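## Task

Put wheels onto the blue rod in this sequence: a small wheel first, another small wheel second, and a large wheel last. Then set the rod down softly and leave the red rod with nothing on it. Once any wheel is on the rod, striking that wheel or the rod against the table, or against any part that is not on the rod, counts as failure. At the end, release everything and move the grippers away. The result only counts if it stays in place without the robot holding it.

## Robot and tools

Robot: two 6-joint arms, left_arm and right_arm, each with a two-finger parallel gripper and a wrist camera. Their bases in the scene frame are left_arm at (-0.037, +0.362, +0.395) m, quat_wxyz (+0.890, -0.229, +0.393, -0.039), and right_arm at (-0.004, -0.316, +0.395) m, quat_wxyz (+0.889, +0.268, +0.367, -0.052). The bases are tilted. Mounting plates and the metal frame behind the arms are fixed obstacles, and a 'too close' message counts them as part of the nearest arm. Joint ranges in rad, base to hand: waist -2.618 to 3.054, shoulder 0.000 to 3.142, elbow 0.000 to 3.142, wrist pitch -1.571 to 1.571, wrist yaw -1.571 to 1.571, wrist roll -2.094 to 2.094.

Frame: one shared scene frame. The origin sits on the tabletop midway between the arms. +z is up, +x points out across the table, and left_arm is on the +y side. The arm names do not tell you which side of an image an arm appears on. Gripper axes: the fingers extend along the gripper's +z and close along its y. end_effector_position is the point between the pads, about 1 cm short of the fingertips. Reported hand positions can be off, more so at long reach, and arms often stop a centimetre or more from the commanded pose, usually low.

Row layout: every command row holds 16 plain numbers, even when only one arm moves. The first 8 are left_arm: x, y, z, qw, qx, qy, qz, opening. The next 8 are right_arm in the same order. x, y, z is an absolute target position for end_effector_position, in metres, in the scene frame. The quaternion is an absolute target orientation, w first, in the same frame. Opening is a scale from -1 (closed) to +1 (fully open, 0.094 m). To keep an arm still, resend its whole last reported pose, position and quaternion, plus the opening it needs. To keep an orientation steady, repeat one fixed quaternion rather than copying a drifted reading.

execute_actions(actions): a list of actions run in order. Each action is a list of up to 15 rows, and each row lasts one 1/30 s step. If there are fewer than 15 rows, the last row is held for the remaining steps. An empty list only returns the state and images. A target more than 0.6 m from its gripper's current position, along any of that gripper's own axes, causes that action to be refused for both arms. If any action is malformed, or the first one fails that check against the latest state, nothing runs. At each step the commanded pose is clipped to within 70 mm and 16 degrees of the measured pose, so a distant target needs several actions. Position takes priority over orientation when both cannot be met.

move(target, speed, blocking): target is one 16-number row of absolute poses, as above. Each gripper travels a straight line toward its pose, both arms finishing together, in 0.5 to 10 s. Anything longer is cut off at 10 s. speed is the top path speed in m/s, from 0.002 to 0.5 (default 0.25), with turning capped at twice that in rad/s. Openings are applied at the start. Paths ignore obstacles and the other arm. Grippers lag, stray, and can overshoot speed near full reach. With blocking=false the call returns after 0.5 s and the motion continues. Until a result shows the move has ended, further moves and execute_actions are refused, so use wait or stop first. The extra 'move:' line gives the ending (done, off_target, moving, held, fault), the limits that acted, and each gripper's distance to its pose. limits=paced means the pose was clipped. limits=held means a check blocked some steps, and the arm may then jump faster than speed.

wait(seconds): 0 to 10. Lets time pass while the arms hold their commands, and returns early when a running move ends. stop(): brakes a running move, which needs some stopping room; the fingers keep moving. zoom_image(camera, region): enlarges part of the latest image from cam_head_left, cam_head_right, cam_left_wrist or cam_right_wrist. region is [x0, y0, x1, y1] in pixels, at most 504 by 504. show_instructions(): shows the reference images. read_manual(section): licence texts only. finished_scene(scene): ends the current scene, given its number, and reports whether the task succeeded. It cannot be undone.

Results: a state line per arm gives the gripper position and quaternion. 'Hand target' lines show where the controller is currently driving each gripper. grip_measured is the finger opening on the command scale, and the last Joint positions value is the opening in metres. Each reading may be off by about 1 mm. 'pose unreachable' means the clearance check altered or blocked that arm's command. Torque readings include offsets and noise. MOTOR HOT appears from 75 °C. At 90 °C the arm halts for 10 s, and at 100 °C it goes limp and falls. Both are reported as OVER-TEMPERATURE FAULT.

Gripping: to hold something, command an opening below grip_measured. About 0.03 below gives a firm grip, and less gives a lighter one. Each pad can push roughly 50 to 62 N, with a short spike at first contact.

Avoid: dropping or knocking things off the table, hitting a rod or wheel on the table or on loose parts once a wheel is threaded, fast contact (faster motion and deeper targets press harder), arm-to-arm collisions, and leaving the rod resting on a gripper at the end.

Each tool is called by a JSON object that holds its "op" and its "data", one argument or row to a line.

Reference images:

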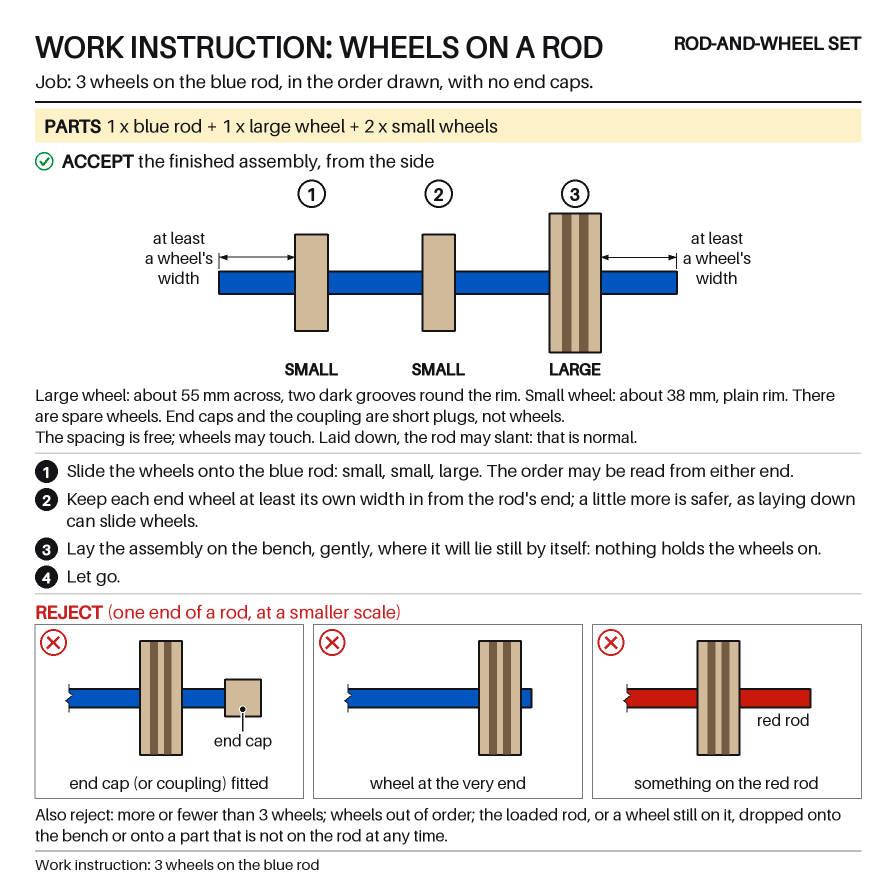

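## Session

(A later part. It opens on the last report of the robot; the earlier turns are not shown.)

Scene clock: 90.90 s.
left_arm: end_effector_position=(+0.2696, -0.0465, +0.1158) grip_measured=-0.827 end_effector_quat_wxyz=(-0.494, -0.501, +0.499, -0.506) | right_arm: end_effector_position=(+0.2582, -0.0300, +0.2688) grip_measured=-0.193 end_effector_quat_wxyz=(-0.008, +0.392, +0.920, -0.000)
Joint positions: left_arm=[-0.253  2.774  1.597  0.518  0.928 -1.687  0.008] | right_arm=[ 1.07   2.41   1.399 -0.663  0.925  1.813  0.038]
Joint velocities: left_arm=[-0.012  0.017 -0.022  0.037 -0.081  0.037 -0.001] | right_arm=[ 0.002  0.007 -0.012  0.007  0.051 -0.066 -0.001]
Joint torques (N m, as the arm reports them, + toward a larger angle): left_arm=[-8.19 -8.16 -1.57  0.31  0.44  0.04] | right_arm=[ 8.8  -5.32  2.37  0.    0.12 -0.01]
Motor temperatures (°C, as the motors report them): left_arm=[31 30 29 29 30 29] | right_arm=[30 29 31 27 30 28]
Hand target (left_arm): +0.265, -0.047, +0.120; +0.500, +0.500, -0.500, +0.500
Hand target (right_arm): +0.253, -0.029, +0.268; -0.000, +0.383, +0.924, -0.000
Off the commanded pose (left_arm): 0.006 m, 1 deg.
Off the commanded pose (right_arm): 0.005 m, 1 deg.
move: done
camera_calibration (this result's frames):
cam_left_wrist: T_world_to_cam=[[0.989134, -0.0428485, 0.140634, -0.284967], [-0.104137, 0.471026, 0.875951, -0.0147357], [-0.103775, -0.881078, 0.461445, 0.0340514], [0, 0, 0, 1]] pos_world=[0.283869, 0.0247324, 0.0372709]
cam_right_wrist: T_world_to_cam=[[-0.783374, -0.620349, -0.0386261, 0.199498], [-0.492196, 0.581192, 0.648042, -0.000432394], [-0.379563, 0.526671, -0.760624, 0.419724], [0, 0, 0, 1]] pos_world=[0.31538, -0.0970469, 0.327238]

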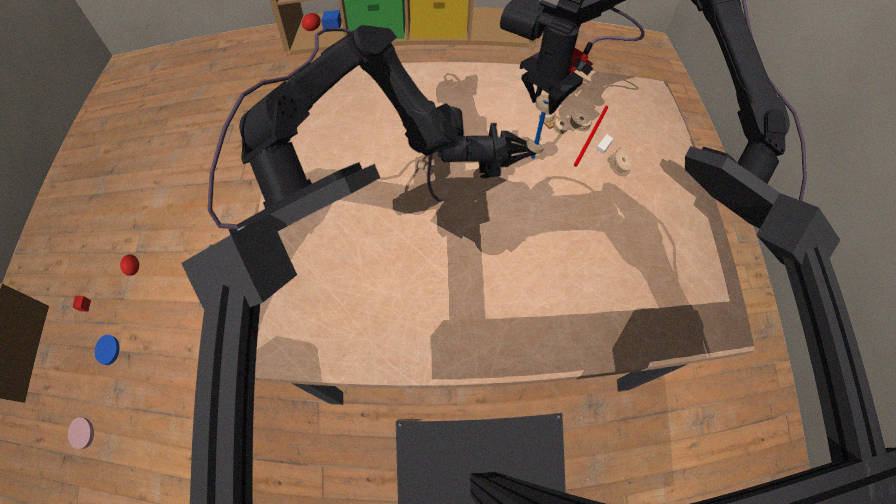

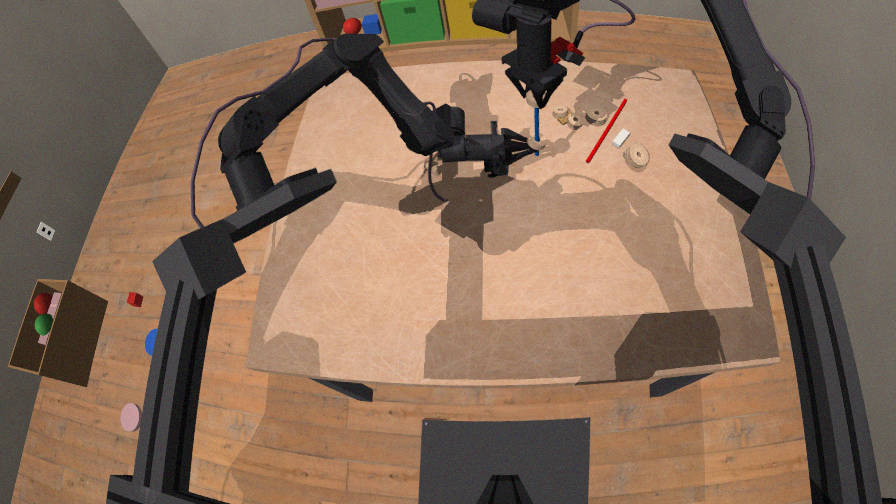

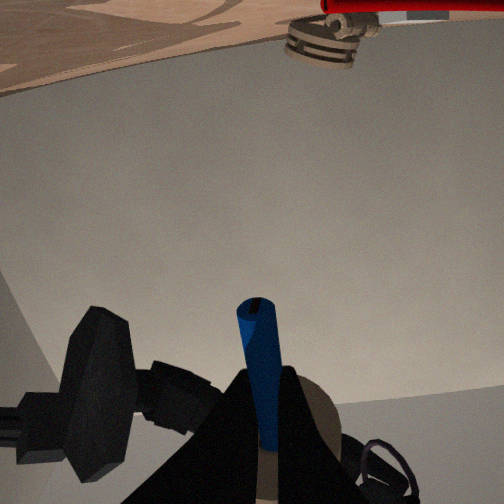

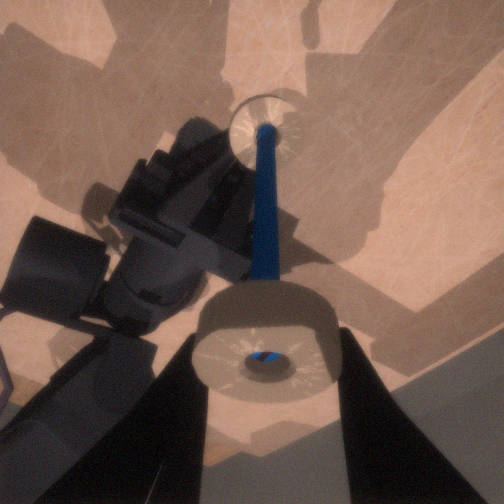

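{"op": "move", "data": {
  "target": [0.265,-0.047,0.12,0.5,0.5,-0.5,0.5,-1, 0.256,-0.031,0.215,0,0.383,0.924,0,-0.3],
  "speed": 0.04
}}

{"op": "move", "data": {
  "target": [0.265,-0.047,0.12,0.5,0.5,-0.5,0.5,-1, 0.256,-0.031,0.215,0,0.383,0.924,0,0.1]
}}

{"op": "move", "data": {
  "target": [0.265,-0.047,0.12,0.5,0.5,-0.5,0.5,-1, 0.26,-0.028,0.31,0,0.383,0.924,0,0.1],
  "speed": 0.1
}}

{"op": "move", "data": {
  "target": [0.265,-0.047,0.12,0.5,0.5,-0.5,0.5,-1, 0.36,-0.15,0.27,0,0.5,0.866,0,0.6]
}}

{"op": "move", "data": {
  "target": [0.265,-0.047,0.12,0.5,0.5,-0.5,0.5,-1, 0.458,-0.205,0.10,0,0.6,0.8,0,0.6]
}}

Scene clock: 93.00 s.
left_arm: end_effector_position=(+0.2699, -0.0465, +0.1159) grip_measured=-0.827 end_effector_quat_wxyz=(-0.494, -0.501, +0.498, -0.506) | right_arm: end_effector_position=(+0.2620, -0.0310, +0.2162) grip_measured=-0.193 end_effector_quat_wxyz=(-0.009, +0.393, +0.920, +0.002)
Joint positions: left_arm=[-0.253  2.774  1.597  0.519  0.928 -1.69   0.008] | right_arm=[ 0.955  2.458  1.344 -0.402  0.925  1.618  0.038]
Joint velocities: left_arm=[-0.007  0.022 -0.012 -0.037 -0.022 -0.037  0.   ] | right_arm=[-0.012  0.002  0.012 -0.081 -0.007 -0.007 -0.   ]
Joint torques (N m, as the arm reports them, + toward a larger angle): left_arm=[-8.15 -8.12 -1.61  0.28  0.45  0.06] | right_arm=[ 8.63 -5.52  1.45  0.07  0.16 -0.01]
Motor temperatures (°C, as the motors report them): left_arm=[31 30 29 29 30 29] | right_arm=[30 29 30 27 30 28]
Hand target (left_arm): +0.265, -0.047, +0.120; +0.500, +0.500, -0.500, +0.500
Hand target (right_arm): +0.256, -0.031, +0.216; -0.001, +0.383, +0.924, -0.001
Off the commanded pose (left_arm): 0.006 m, 1 deg.
Off the commanded pose (right_arm): 0.006 m, 2 deg.
move: done
camera_calibration (this result's frames):
cam_left_wrist: T_world_to_cam=[[0.989425, -0.0419263, 0.138852, -0.285067], [-0.102945, 0.471393, 0.875894, -0.0150975], [-0.102177, -0.880926, 0.462092, 0.0335353], [0, 0, 0, 1]] pos_world=[0.283925, 0.0247072, 0.0373096]
cam_right_wrist: T_world_to_cam=[[-0.784095, -0.619276, -0.041139, 0.200571], [-0.491715, 0.579404, 0.650006, 0.0355138], [-0.378697, 0.529895, -0.758815, 0.381226], [0, 0, 0, 1]] pos_world=[0.319098, -0.0983778, 0.274447]

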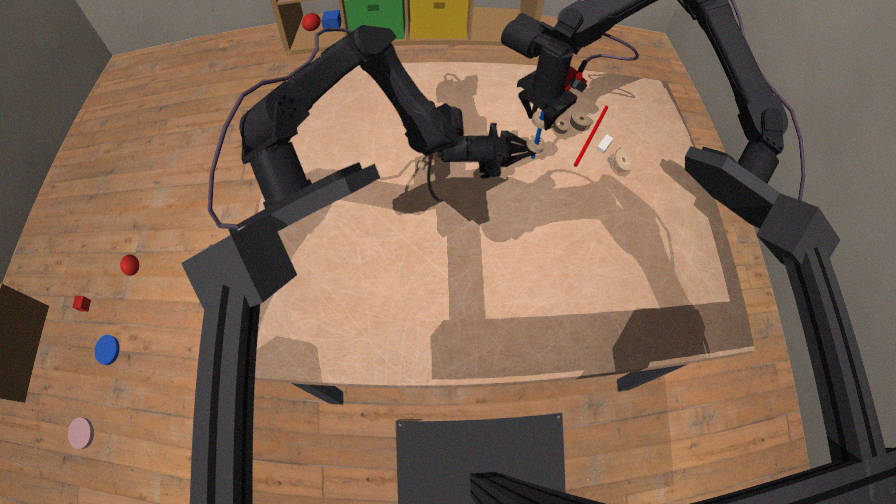

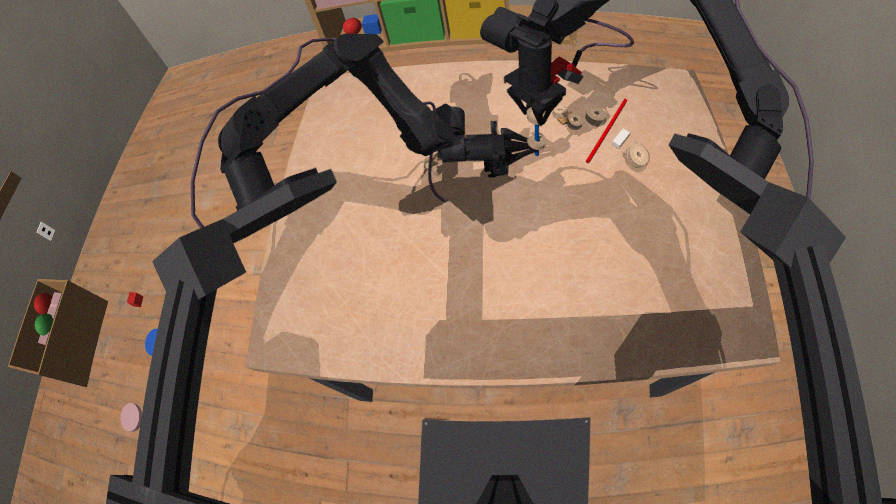

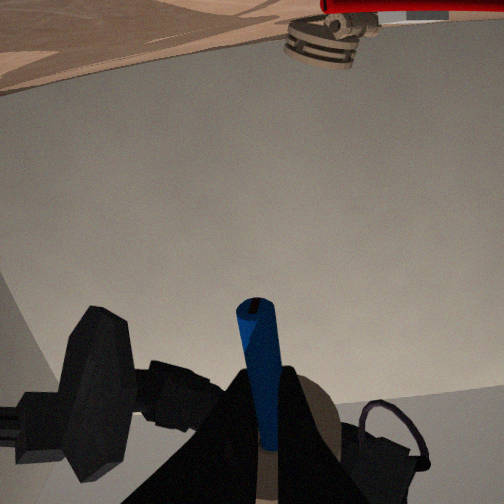

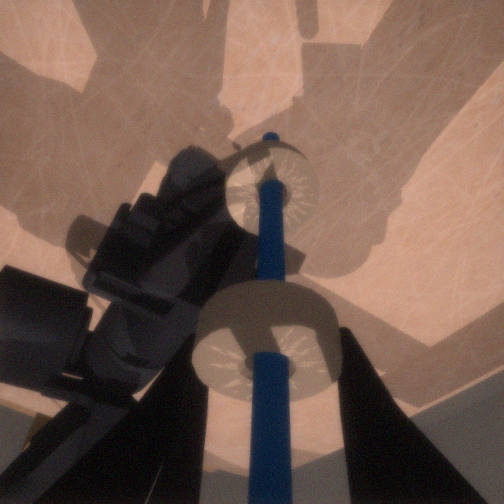

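Scene clock: 93.70 s.
left_arm: end_effector_position=(+0.2698, -0.0465, +0.1160) grip_measured=-0.827 end_effector_quat_wxyz=(-0.494, -0.501, +0.498, -0.506) | right_arm: end_effector_position=(+0.2636, -0.0320, +0.2141) grip_measured=+0.098 end_effector_quat_wxyz=(-0.008, +0.395, +0.919, +0.001)
Joint positions: left_arm=[-0.253  2.774  1.597  0.519  0.928 -1.69   0.008] | right_arm=[ 0.948  2.458  1.344 -0.394  0.927  1.613  0.052]
Joint velocities: left_arm=[-0.017 -0.007 -0.002 -0.037 -0.066 -0.037  0.001] | right_arm=[-0.012  0.002  0.012  0.022  0.081 -0.095 -0.   ]
Joint torques (N m, as the arm reports them, + toward a larger angle): left_arm=[-8.16 -8.19 -1.62  0.26  0.45  0.04] | right_arm=[ 9.   -5.43  1.39  0.    0.18 -0.02]
Motor temperatures (°C, as the motors report them): left_arm=[31 30 29 29 30 29] | right_arm=[31 29 30 27 30 28]
Hand target (left_arm): +0.265, -0.047, +0.120; +0.500, +0.500, -0.500, +0.500
Hand target (right_arm): +0.256, -0.031, +0.215; -0.000, +0.383, +0.924, -0.000
Off the commanded pose (left_arm): 0.006 m, 1 deg.
Off the commanded pose (right_arm): 0.008 m, 2 deg.
move: done
camera_calibration (this result's frames):
cam_left_wrist: T_world_to_cam=[[0.989422, -0.0419221, 0.138874, -0.285069], [-0.102927, 0.47173, 0.875715, -0.0151259], [-0.102223, -0.880746, 0.462425, 0.0334852], [0, 0, 0, 1]] pos_world=[0.28392, 0.0246767, 0.0373502]
cam_right_wrist: T_world_to_cam=[[-0.787151, -0.615413, -0.0407428, 0.202007], [-0.489402, 0.583043, 0.648496, 0.0380292], [-0.375338, 0.530404, -0.760127, 0.380195], [0, 0, 0, 1]] pos_world=[0.320323, -0.0995115, 0.272565]

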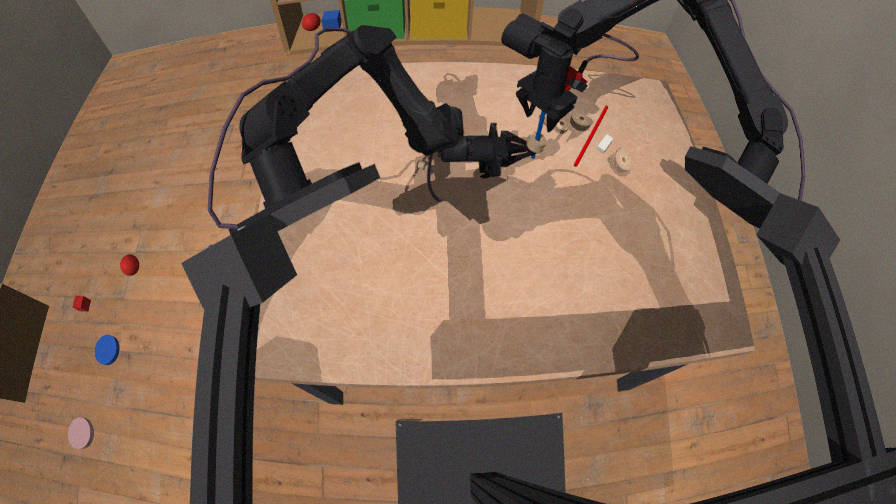

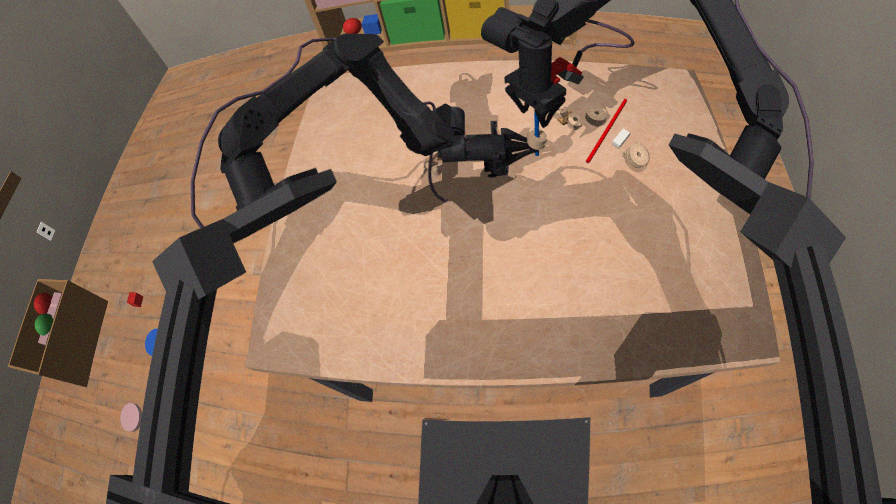

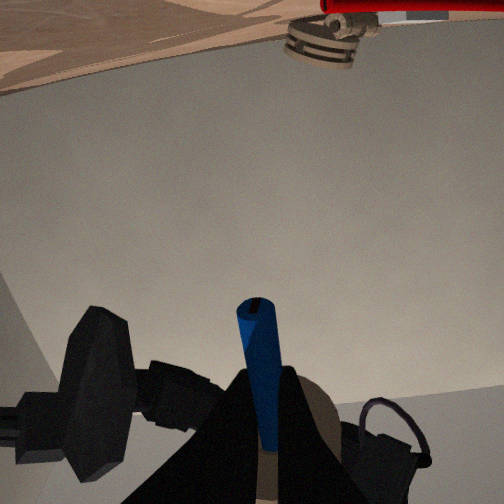

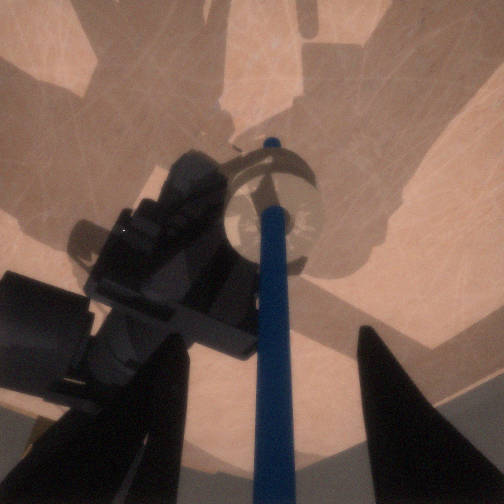

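Scene clock: 95.30 s.
left_arm: end_effector_position=(+0.2698, -0.0465, +0.1160) grip_measured=-0.827 end_effector_quat_wxyz=(-0.494, -0.501, +0.498, -0.506) | right_arm: end_effector_position=(+0.2533, -0.0326, +0.2956) grip_measured=+0.098 end_effector_quat_wxyz=(-0.003, +0.380, +0.925, -0.013)
Joint positions: left_arm=[-0.253  2.774  1.597  0.519  0.928 -1.69   0.008] | right_arm=[ 1.133  2.412  1.456 -0.841  0.927  1.923  0.052]
Joint velocities: left_arm=[-0.022  0.007  0.012  0.022 -0.007 -0.066 -0.   ] | right_arm=[ 0.002 -0.002 -0.002 -0.037 -0.007 -0.022 -0.001]
Joint torques (N m, as the arm reports them, + toward a larger angle): left_arm=[-8.15 -8.18 -1.6   0.27  0.43  0.05] | right_arm=[ 9.34 -7.21  5.53 -0.35  0.    0.11]
Motor temperatures (°C, as the motors report them): left_arm=[31 30 29 29 30 29] | right_arm=[31 29 31 27 30 28]
Hand target (left_arm): +0.265, -0.047, +0.120; +0.500, +0.500, -0.500, +0.500
Hand target (right_arm): +0.260, -0.028, +0.309; +0.001, +0.383, +0.924, +0.000
Off the commanded pose (left_arm): 0.006 m, 1 deg.
Off the commanded pose (right_arm): 0.017 m, 2 deg.
move: off_target (right_arm)
camera_calibration (this result's frames):
cam_left_wrist: T_world_to_cam=[[0.989422, -0.0419221, 0.138874, -0.285069], [-0.102927, 0.47173, 0.875715, -0.0151259], [-0.102223, -0.880746, 0.462425, 0.0334852], [0, 0, 0, 1]] pos_world=[0.28392, 0.0246767, 0.0373502]
cam_right_wrist: T_world_to_cam=[[-0.766824, -0.641497, -0.0214963, 0.185151], [-0.507227, 0.585119, 0.632737, -0.0102755], [-0.393321, 0.496102, -0.774068, 0.446043], [0, 0, 0, 1]] pos_world=[0.312205, -0.0964967, 0.35575]

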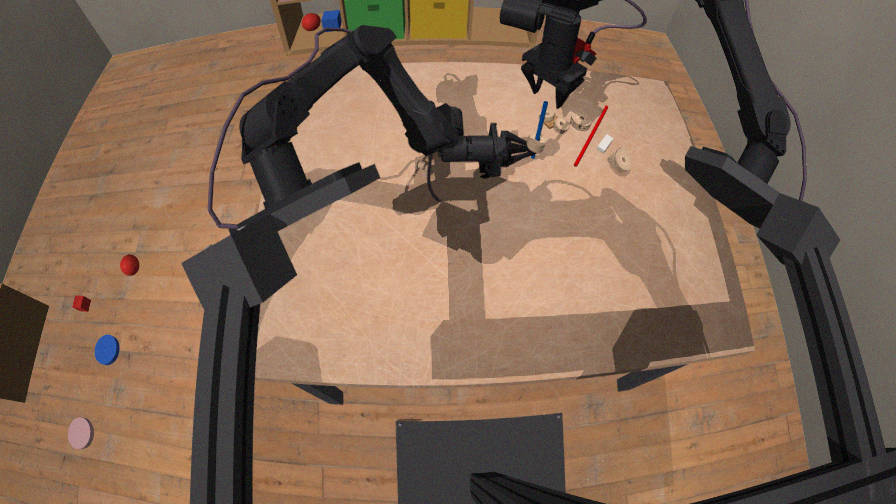

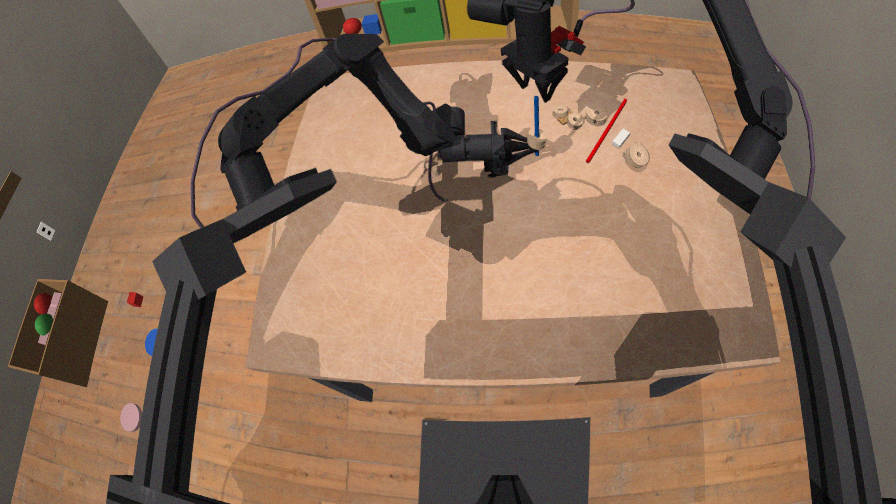

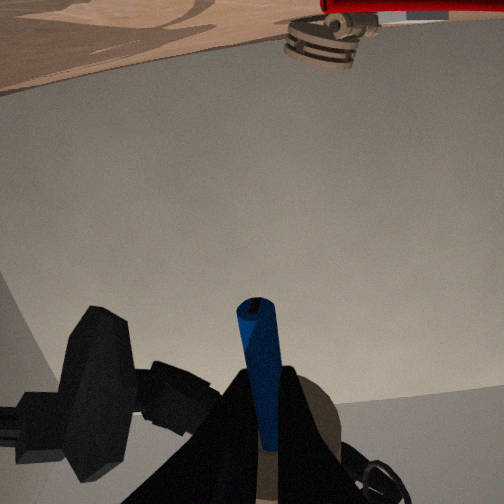

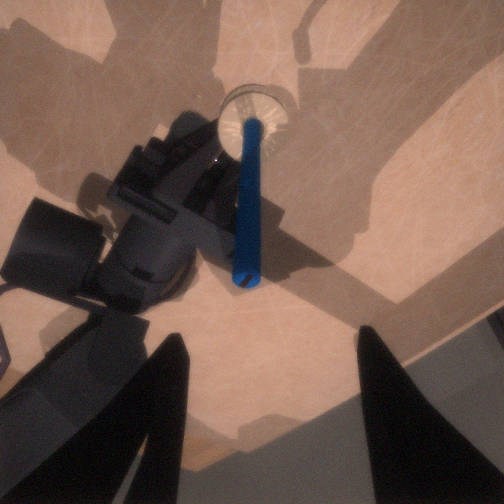

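Scene clock: 96.57 s.
left_arm: end_effector_position=(+0.2698, -0.0465, +0.1160) grip_measured=-0.827 end_effector_quat_wxyz=(-0.494, -0.501, +0.498, -0.506) | right_arm: end_effector_position=(+0.3615, -0.1519, +0.2639) grip_measured=+0.598 end_effector_quat_wxyz=(-0.003, +0.505, +0.863, -0.011)
Joint positions: left_arm=[-0.253  2.774  1.597  0.519  0.928 -1.69   0.008] | right_arm=[ 0.816  2.009  1.287 -0.642  0.926  1.665  0.075]
Joint velocities: left_arm=[-0.027  0.007 -0.027  0.066  0.022  0.022  0.001] | right_arm=[-0.002  0.002 -0.012  0.051  0.022 -0.007  0.001]
Joint torques (N m, as the arm reports them, + toward a larger angle): left_arm=[-8.17 -8.16 -1.56  0.28  0.44  0.06] | right_arm=[ 7.99 -6.63  2.32 -0.04 -0.05 -0.04]
Motor temperatures (°C, as the motors report them): left_arm=[31 30 29 29 30 29] | right_arm=[31 29 31 27 30 28]
Hand target (left_arm): +0.265, -0.047, +0.120; +0.500, +0.500, -0.500, +0.500
Hand target (right_arm): +0.360, -0.147, +0.270; -0.002, +0.500, +0.866, -0.001
Off the commanded pose (left_arm): 0.006 m, 1 deg.
Off the commanded pose (right_arm): 0.007 m, 1 deg.
move: done
camera_calibration (this result's frames):
cam_left_wrist: T_world_to_cam=[[0.989422, -0.0419221, 0.138874, -0.285069], [-0.102927, 0.47173, 0.875715, -0.0151259], [-0.102223, -0.880746, 0.462425, 0.0334852], [0, 0, 0, 1]] pos_world=[0.28392, 0.0246767, 0.0373502]
cam_right_wrist: T_world_to_cam=[[-0.913051, -0.407099, -0.0246715, 0.280269], [-0.329998, 0.701873, 0.631249, 0.0885455], [-0.239664, 0.584504, -0.775187, 0.481494], [0, 0, 0, 1]] pos_world=[0.400517, -0.229486, 0.324269]

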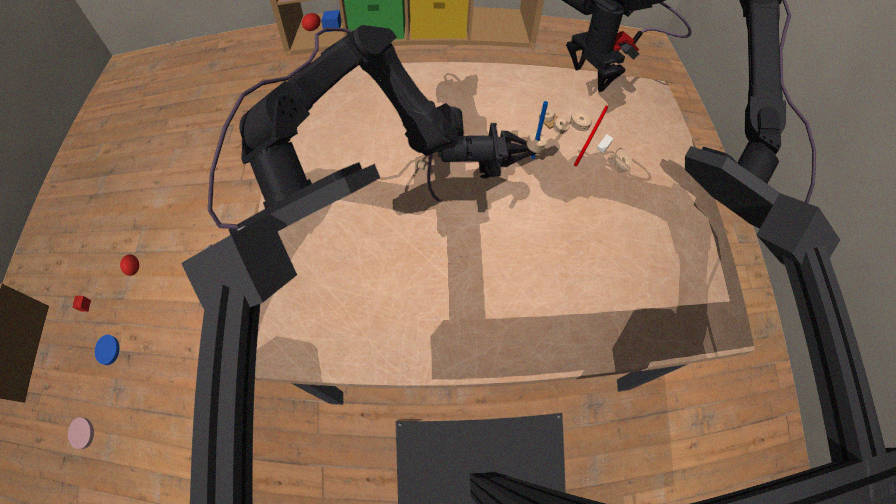

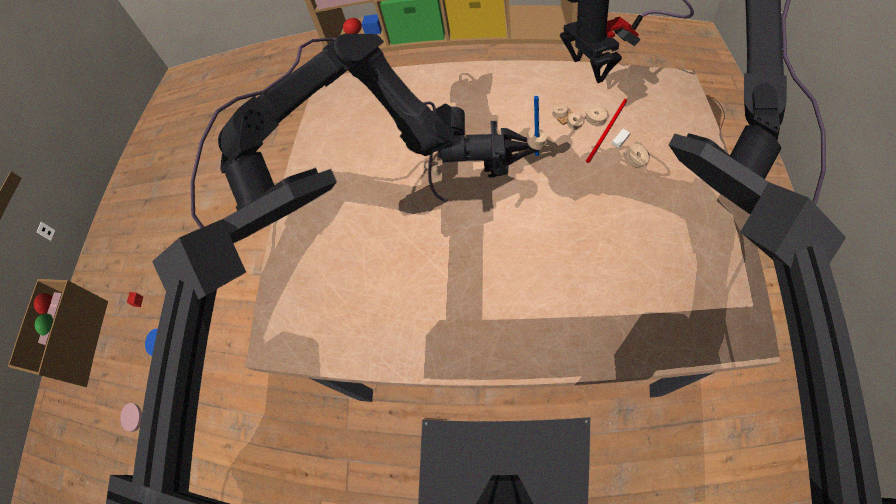

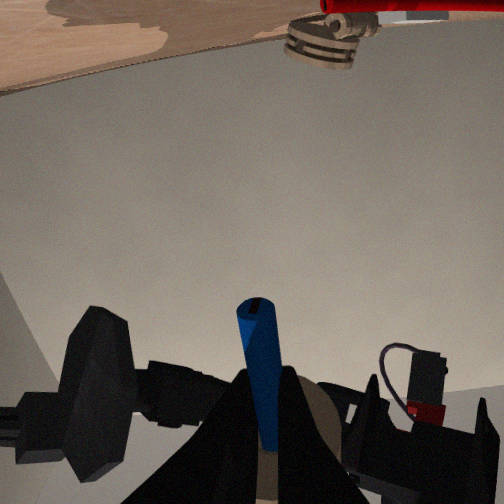

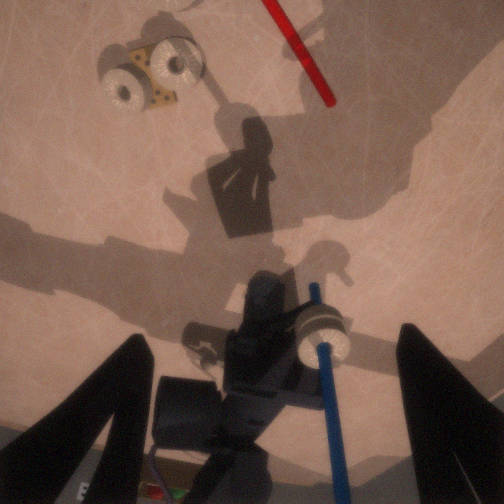

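Scene clock: 97.90 s.
left_arm: end_effector_position=(+0.2698, -0.0465, +0.1160) grip_measured=-0.827 end_effector_quat_wxyz=(-0.494, -0.501, +0.498, -0.506) | right_arm: end_effector_position=(+0.4497, -0.2130, +0.0962) grip_measured=+0.598 end_effector_quat_wxyz=(-0.007, +0.603, +0.798, -0.014)
Joint positions: left_arm=[-0.253  2.774  1.597  0.519  0.928 -1.69   0.008] | right_arm=[ 0.378  2.258  1.591 -0.267  0.733  1.318  0.075]
Joint velocities: left_arm=[ 0.002  0.017 -0.002 -0.022  0.037  0.022  0.001] | right_arm=[ 0.017 -0.002  0.007 -0.037  0.007  0.022  0.001]
Joint torques (N m, as the arm reports them, + toward a larger angle): left_arm=[-8.17 -8.17 -1.57  0.27  0.45  0.04] | right_arm=[ 8.2  -7.68  4.46  0.03 -0.05 -0.1 ]
Motor temperatures (°C, as the motors report them): left_arm=[31 30 29 29 30 29] | right_arm=[31 29 31 27 30 28]
Hand target (left_arm): +0.265, -0.047, +0.120; +0.500, +0.500, -0.500, +0.500
Hand target (right_arm): +0.458, -0.201, +0.101; -0.003, +0.601, +0.800, +0.000
Off the commanded pose (left_arm): 0.006 m, 1 deg.
Off the commanded pose (right_arm): 0.012 m, 2 deg.
move: off_target (right_arm)
camera_calibration (this result's frames):
cam_left_wrist: T_world_to_cam=[[0.989422, -0.0419221, 0.138874, -0.285069], [-0.102927, 0.47173, 0.875715, -0.0151259], [-0.102223, -0.880746, 0.462425, 0.0334852], [0, 0, 0, 1]] pos_world=[0.28392, 0.0246767, 0.0373502]
cam_right_wrist: T_world_to_cam=[[-0.983117, -0.182332, -0.0153874, 0.410265], [-0.150965, 0.760715, 0.631287, 0.198455], [-0.103398, 0.622951, -0.775397, 0.355276], [0, 0, 0, 1]] pos_world=[0.470033, -0.297483, 0.156511]

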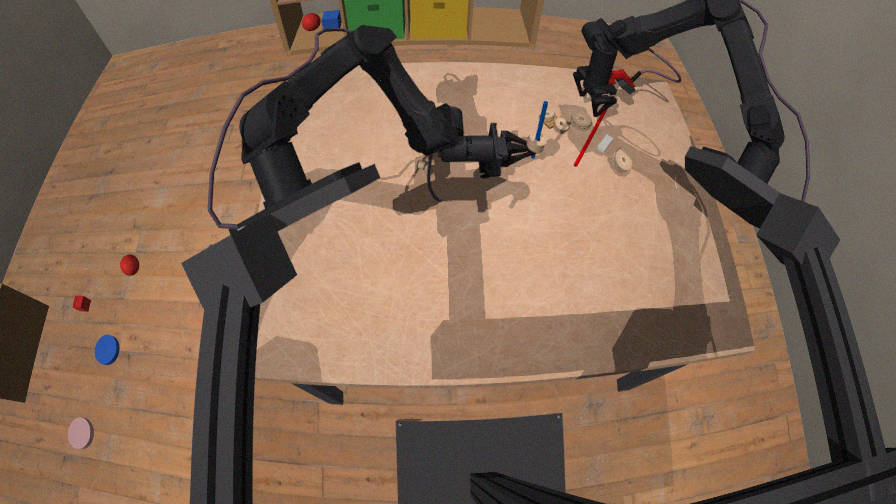

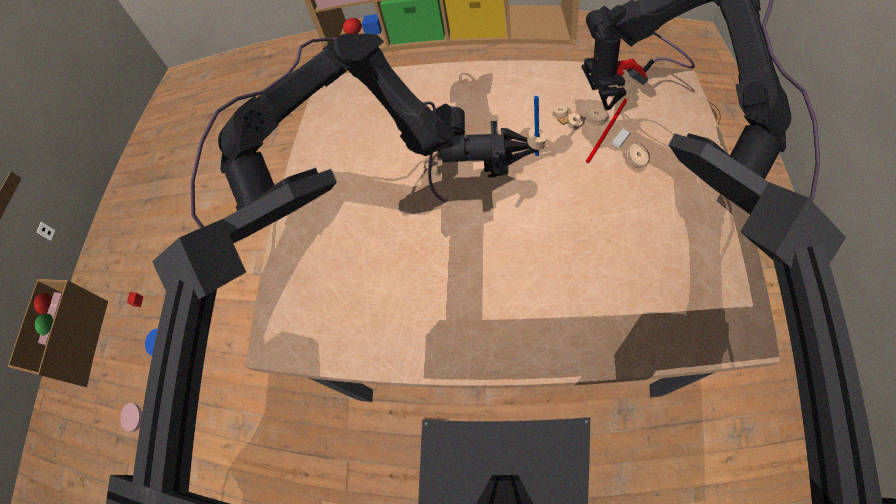

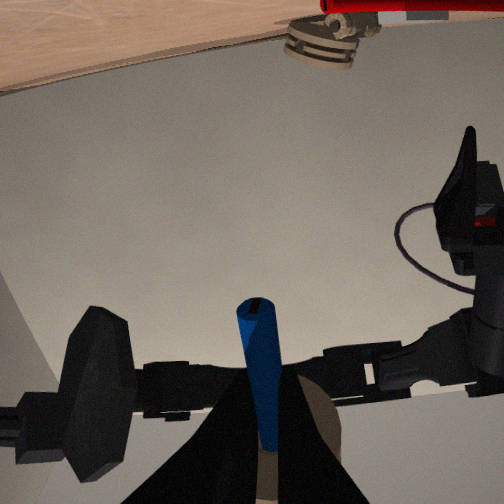

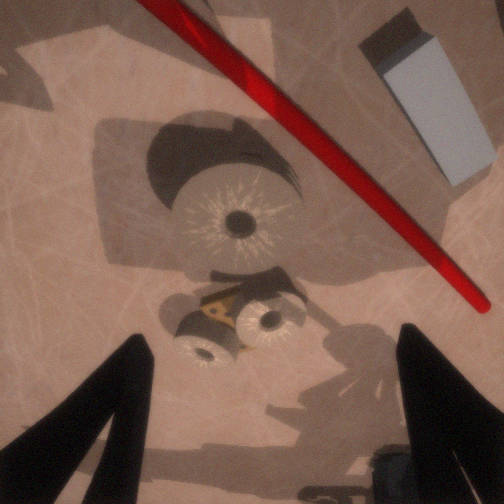

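{"op": "move", "data": {
  "target": [0.265,-0.047,0.12,0.5,0.5,-0.5,0.5,-1, 0.464,-0.199,0.05,0,0.6,0.8,0,0.6],
  "speed": 0.08
}}

Scene clock: 99.50 s.
left_arm: end_effector_position=(+0.2698, -0.0465, +0.1160) grip_measured=-0.827 end_effector_quat_wxyz=(-0.494, -0.501, +0.498, -0.506) | right_arm: end_effector_position=(+0.4554, -0.2033, +0.0493) grip_measured=+0.598 end_effector_quat_wxyz=(-0.007, +0.598, +0.801, -0.010)
Joint positions: left_arm=[-0.253  2.774  1.597  0.519  0.928 -1.69   0.008] | right_arm=[ 0.328  2.409  1.728 -0.21   0.696  1.249  0.075]
Joint velocities: left_arm=[-0.002 -0.002 -0.007  0.066  0.022 -0.037 -0.   ] | right_arm=[ 0.007 -0.002  0.017 -0.037  0.037 -0.037 -0.001]
Joint torques (N m, as the arm reports them, + toward a larger angle): left_arm=[-8.18 -8.15 -1.56  0.26  0.45  0.05] | right_arm=[ 7.5  -7.78  4.31  0.05  0.01 -0.05]
Motor temperatures (°C, as the motors report them): left_arm=[31 30 29 29 30 29] | right_arm=[31 29 31 27 30 28]
Hand target (left_arm): +0.265, -0.047, +0.120; +0.500, +0.500, -0.500, +0.500
Hand target (right_arm): +0.464, -0.199, +0.050; -0.000, +0.600, +0.800, -0.000
Off the commanded pose (left_arm): 0.006 m, 1 deg.
Off the commanded pose (right_arm): 0.010 m, 1 deg.
move: done
camera_calibration (this result's frames):
cam_left_wrist: T_world_to_cam=[[0.989422, -0.0419221, 0.138874, -0.285069], [-0.102927, 0.47173, 0.875715, -0.0151259], [-0.102223, -0.880746, 0.462425, 0.0334852], [0, 0, 0, 1]] pos_world=[0.28392, 0.0246767, 0.0373502]
cam_right_wrist: T_world_to_cam=[[-0.981023, -0.19257, -0.0225999, 0.414166], [-0.162767, 0.754589, 0.63569, 0.225359], [-0.105362, 0.627305, -0.771613, 0.315057], [0, 0, 0, 1]] pos_world=[0.476182, -0.287934, 0.109203]

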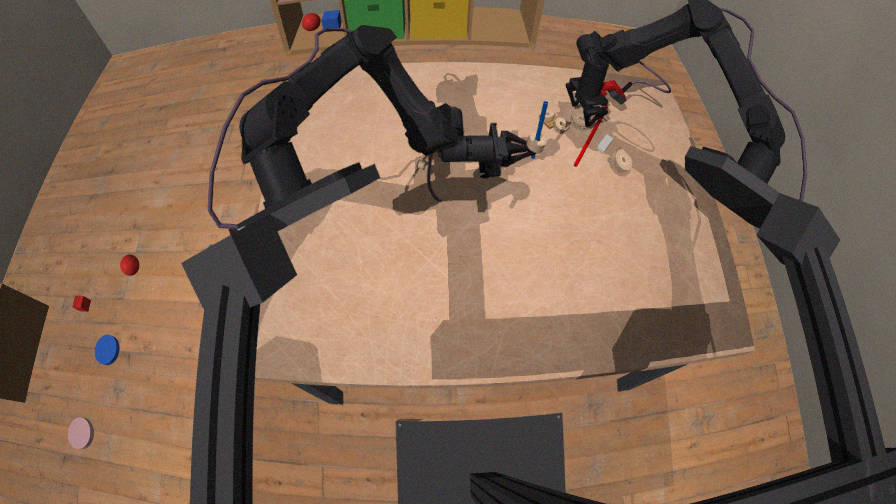

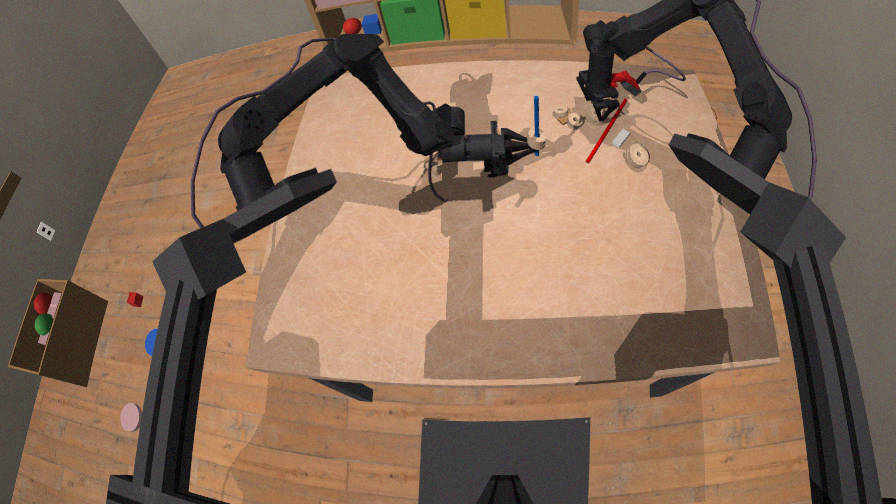

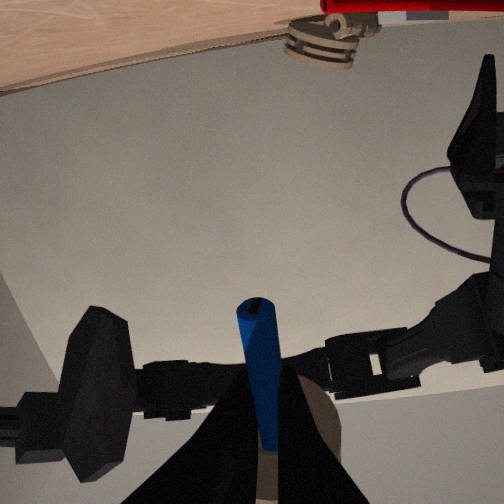

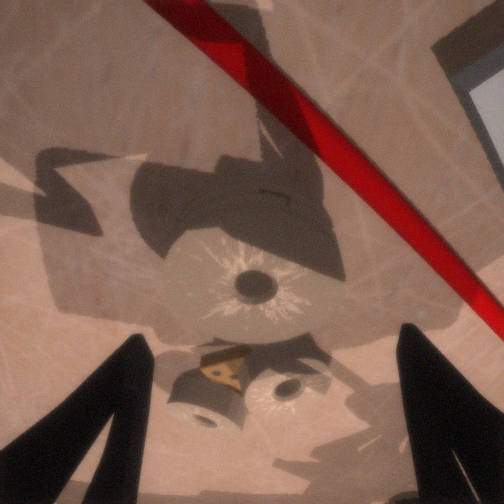

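{"op": "move", "data": {
  "target": [0.265,-0.047,0.12,0.5,0.5,-0.5,0.5,-1, 0.470,-0.198,0.035,0,0.6,0.8,0,0.6],
  "speed": 0.04
}}

Scene clock: 100.47 s.
left_arm: end_effector_position=(+0.2698, -0.0465, +0.1160) grip_measured=-0.827 end_effector_quat_wxyz=(-0.494, -0.501, +0.498, -0.506) | right_arm: end_effector_position=(+0.4655, -0.2017, +0.0352) grip_measured=+0.598 end_effector_quat_wxyz=(-0.002, +0.601, +0.799, -0.005)
Joint positions: left_arm=[-0.253  2.774  1.597  0.519  0.928 -1.69   0.008] | right_arm=[ 0.313  2.465  1.809 -0.209  0.684  1.23   0.075]
Joint velocities: left_arm=[-0.007  0.002  0.002  0.037 -0.066  0.037 -0.001] | right_arm=[-0.007 -0.007  0.002 -0.022 -0.066 -0.051  0.001]
Joint torques (N m, as the arm reports them, + toward a larger angle): left_arm=[-8.14 -8.17 -1.56  0.28  0.44  0.04] | right_arm=[ 7.58 -7.75  4.54 -0.03 -0.03 -0.09]
Motor temperatures (°C, as the motors report them): left_arm=[31 30 29 29 30 29] | right_arm=[31 29 31 27 30 28]
Hand target (left_arm): +0.265, -0.047, +0.120; +0.500, +0.500, -0.500, +0.500
Hand target (right_arm): +0.470, -0.197, +0.035; +0.000, +0.600, +0.800, +0.000
Off the commanded pose (left_arm): 0.006 m, 1 deg.
Off the commanded pose (right_arm): 0.006 m, 1 deg.
move: done
camera_calibration (this result's frames):
cam_left_wrist: T_world_to_cam=[[0.989422, -0.0419221, 0.138874, -0.285069], [-0.102927, 0.47173, 0.875715, -0.0151259], [-0.102223, -0.880746, 0.462425, 0.0334852], [0, 0, 0, 1]] pos_world=[0.28392, 0.0246767, 0.0373502]
cam_right_wrist: T_world_to_cam=[[-0.981977, -0.185509, -0.0361495, 0.426444], [-0.165971, 0.75492, 0.634468, 0.236456], [-0.0904094, 0.629033, -0.772103, 0.297621], [0, 0, 0, 1]] pos_world=[0.484911, -0.286609, 0.0951861]

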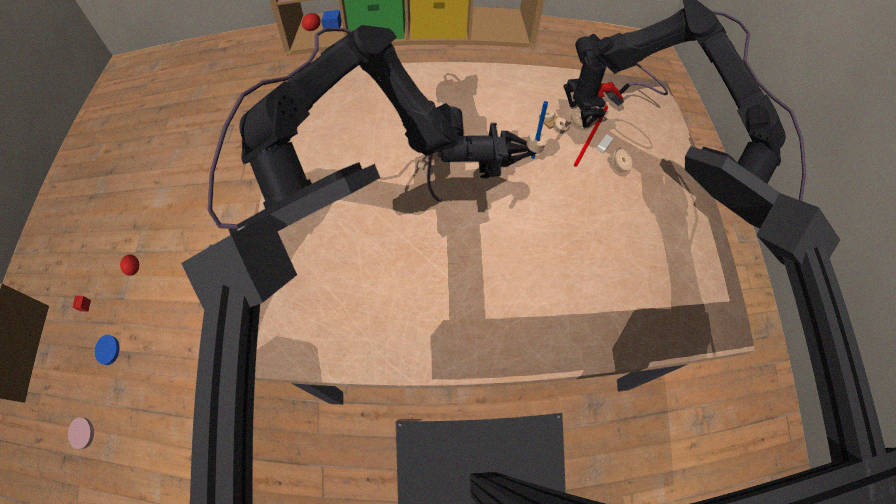

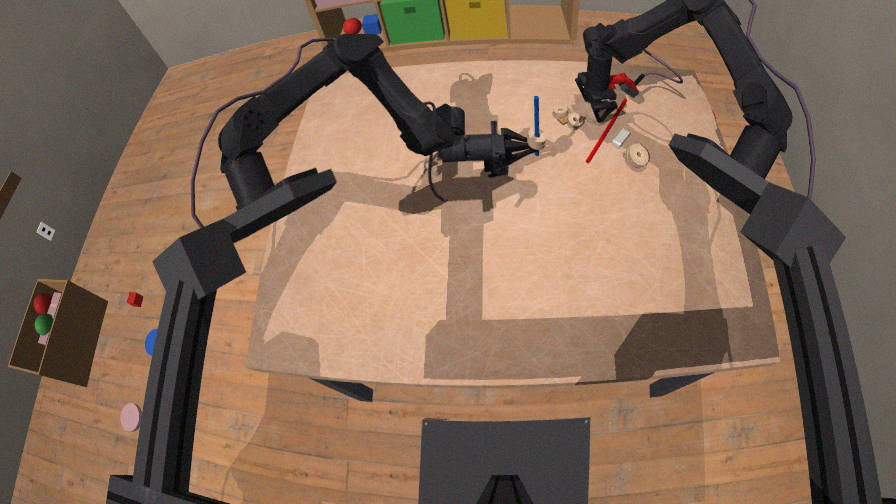

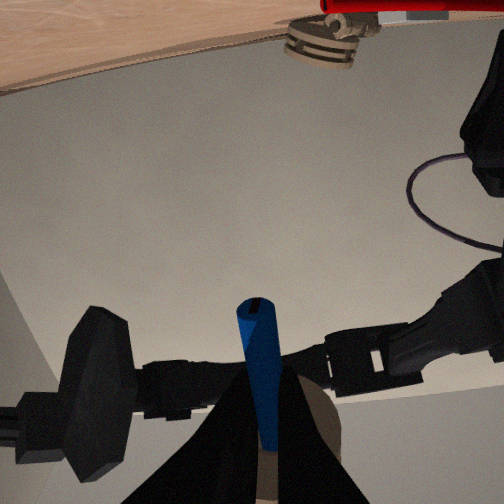

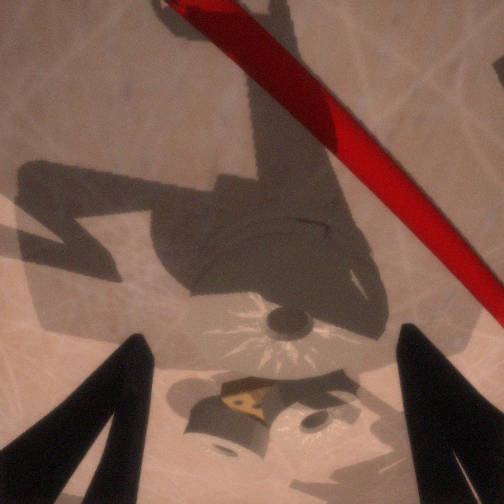

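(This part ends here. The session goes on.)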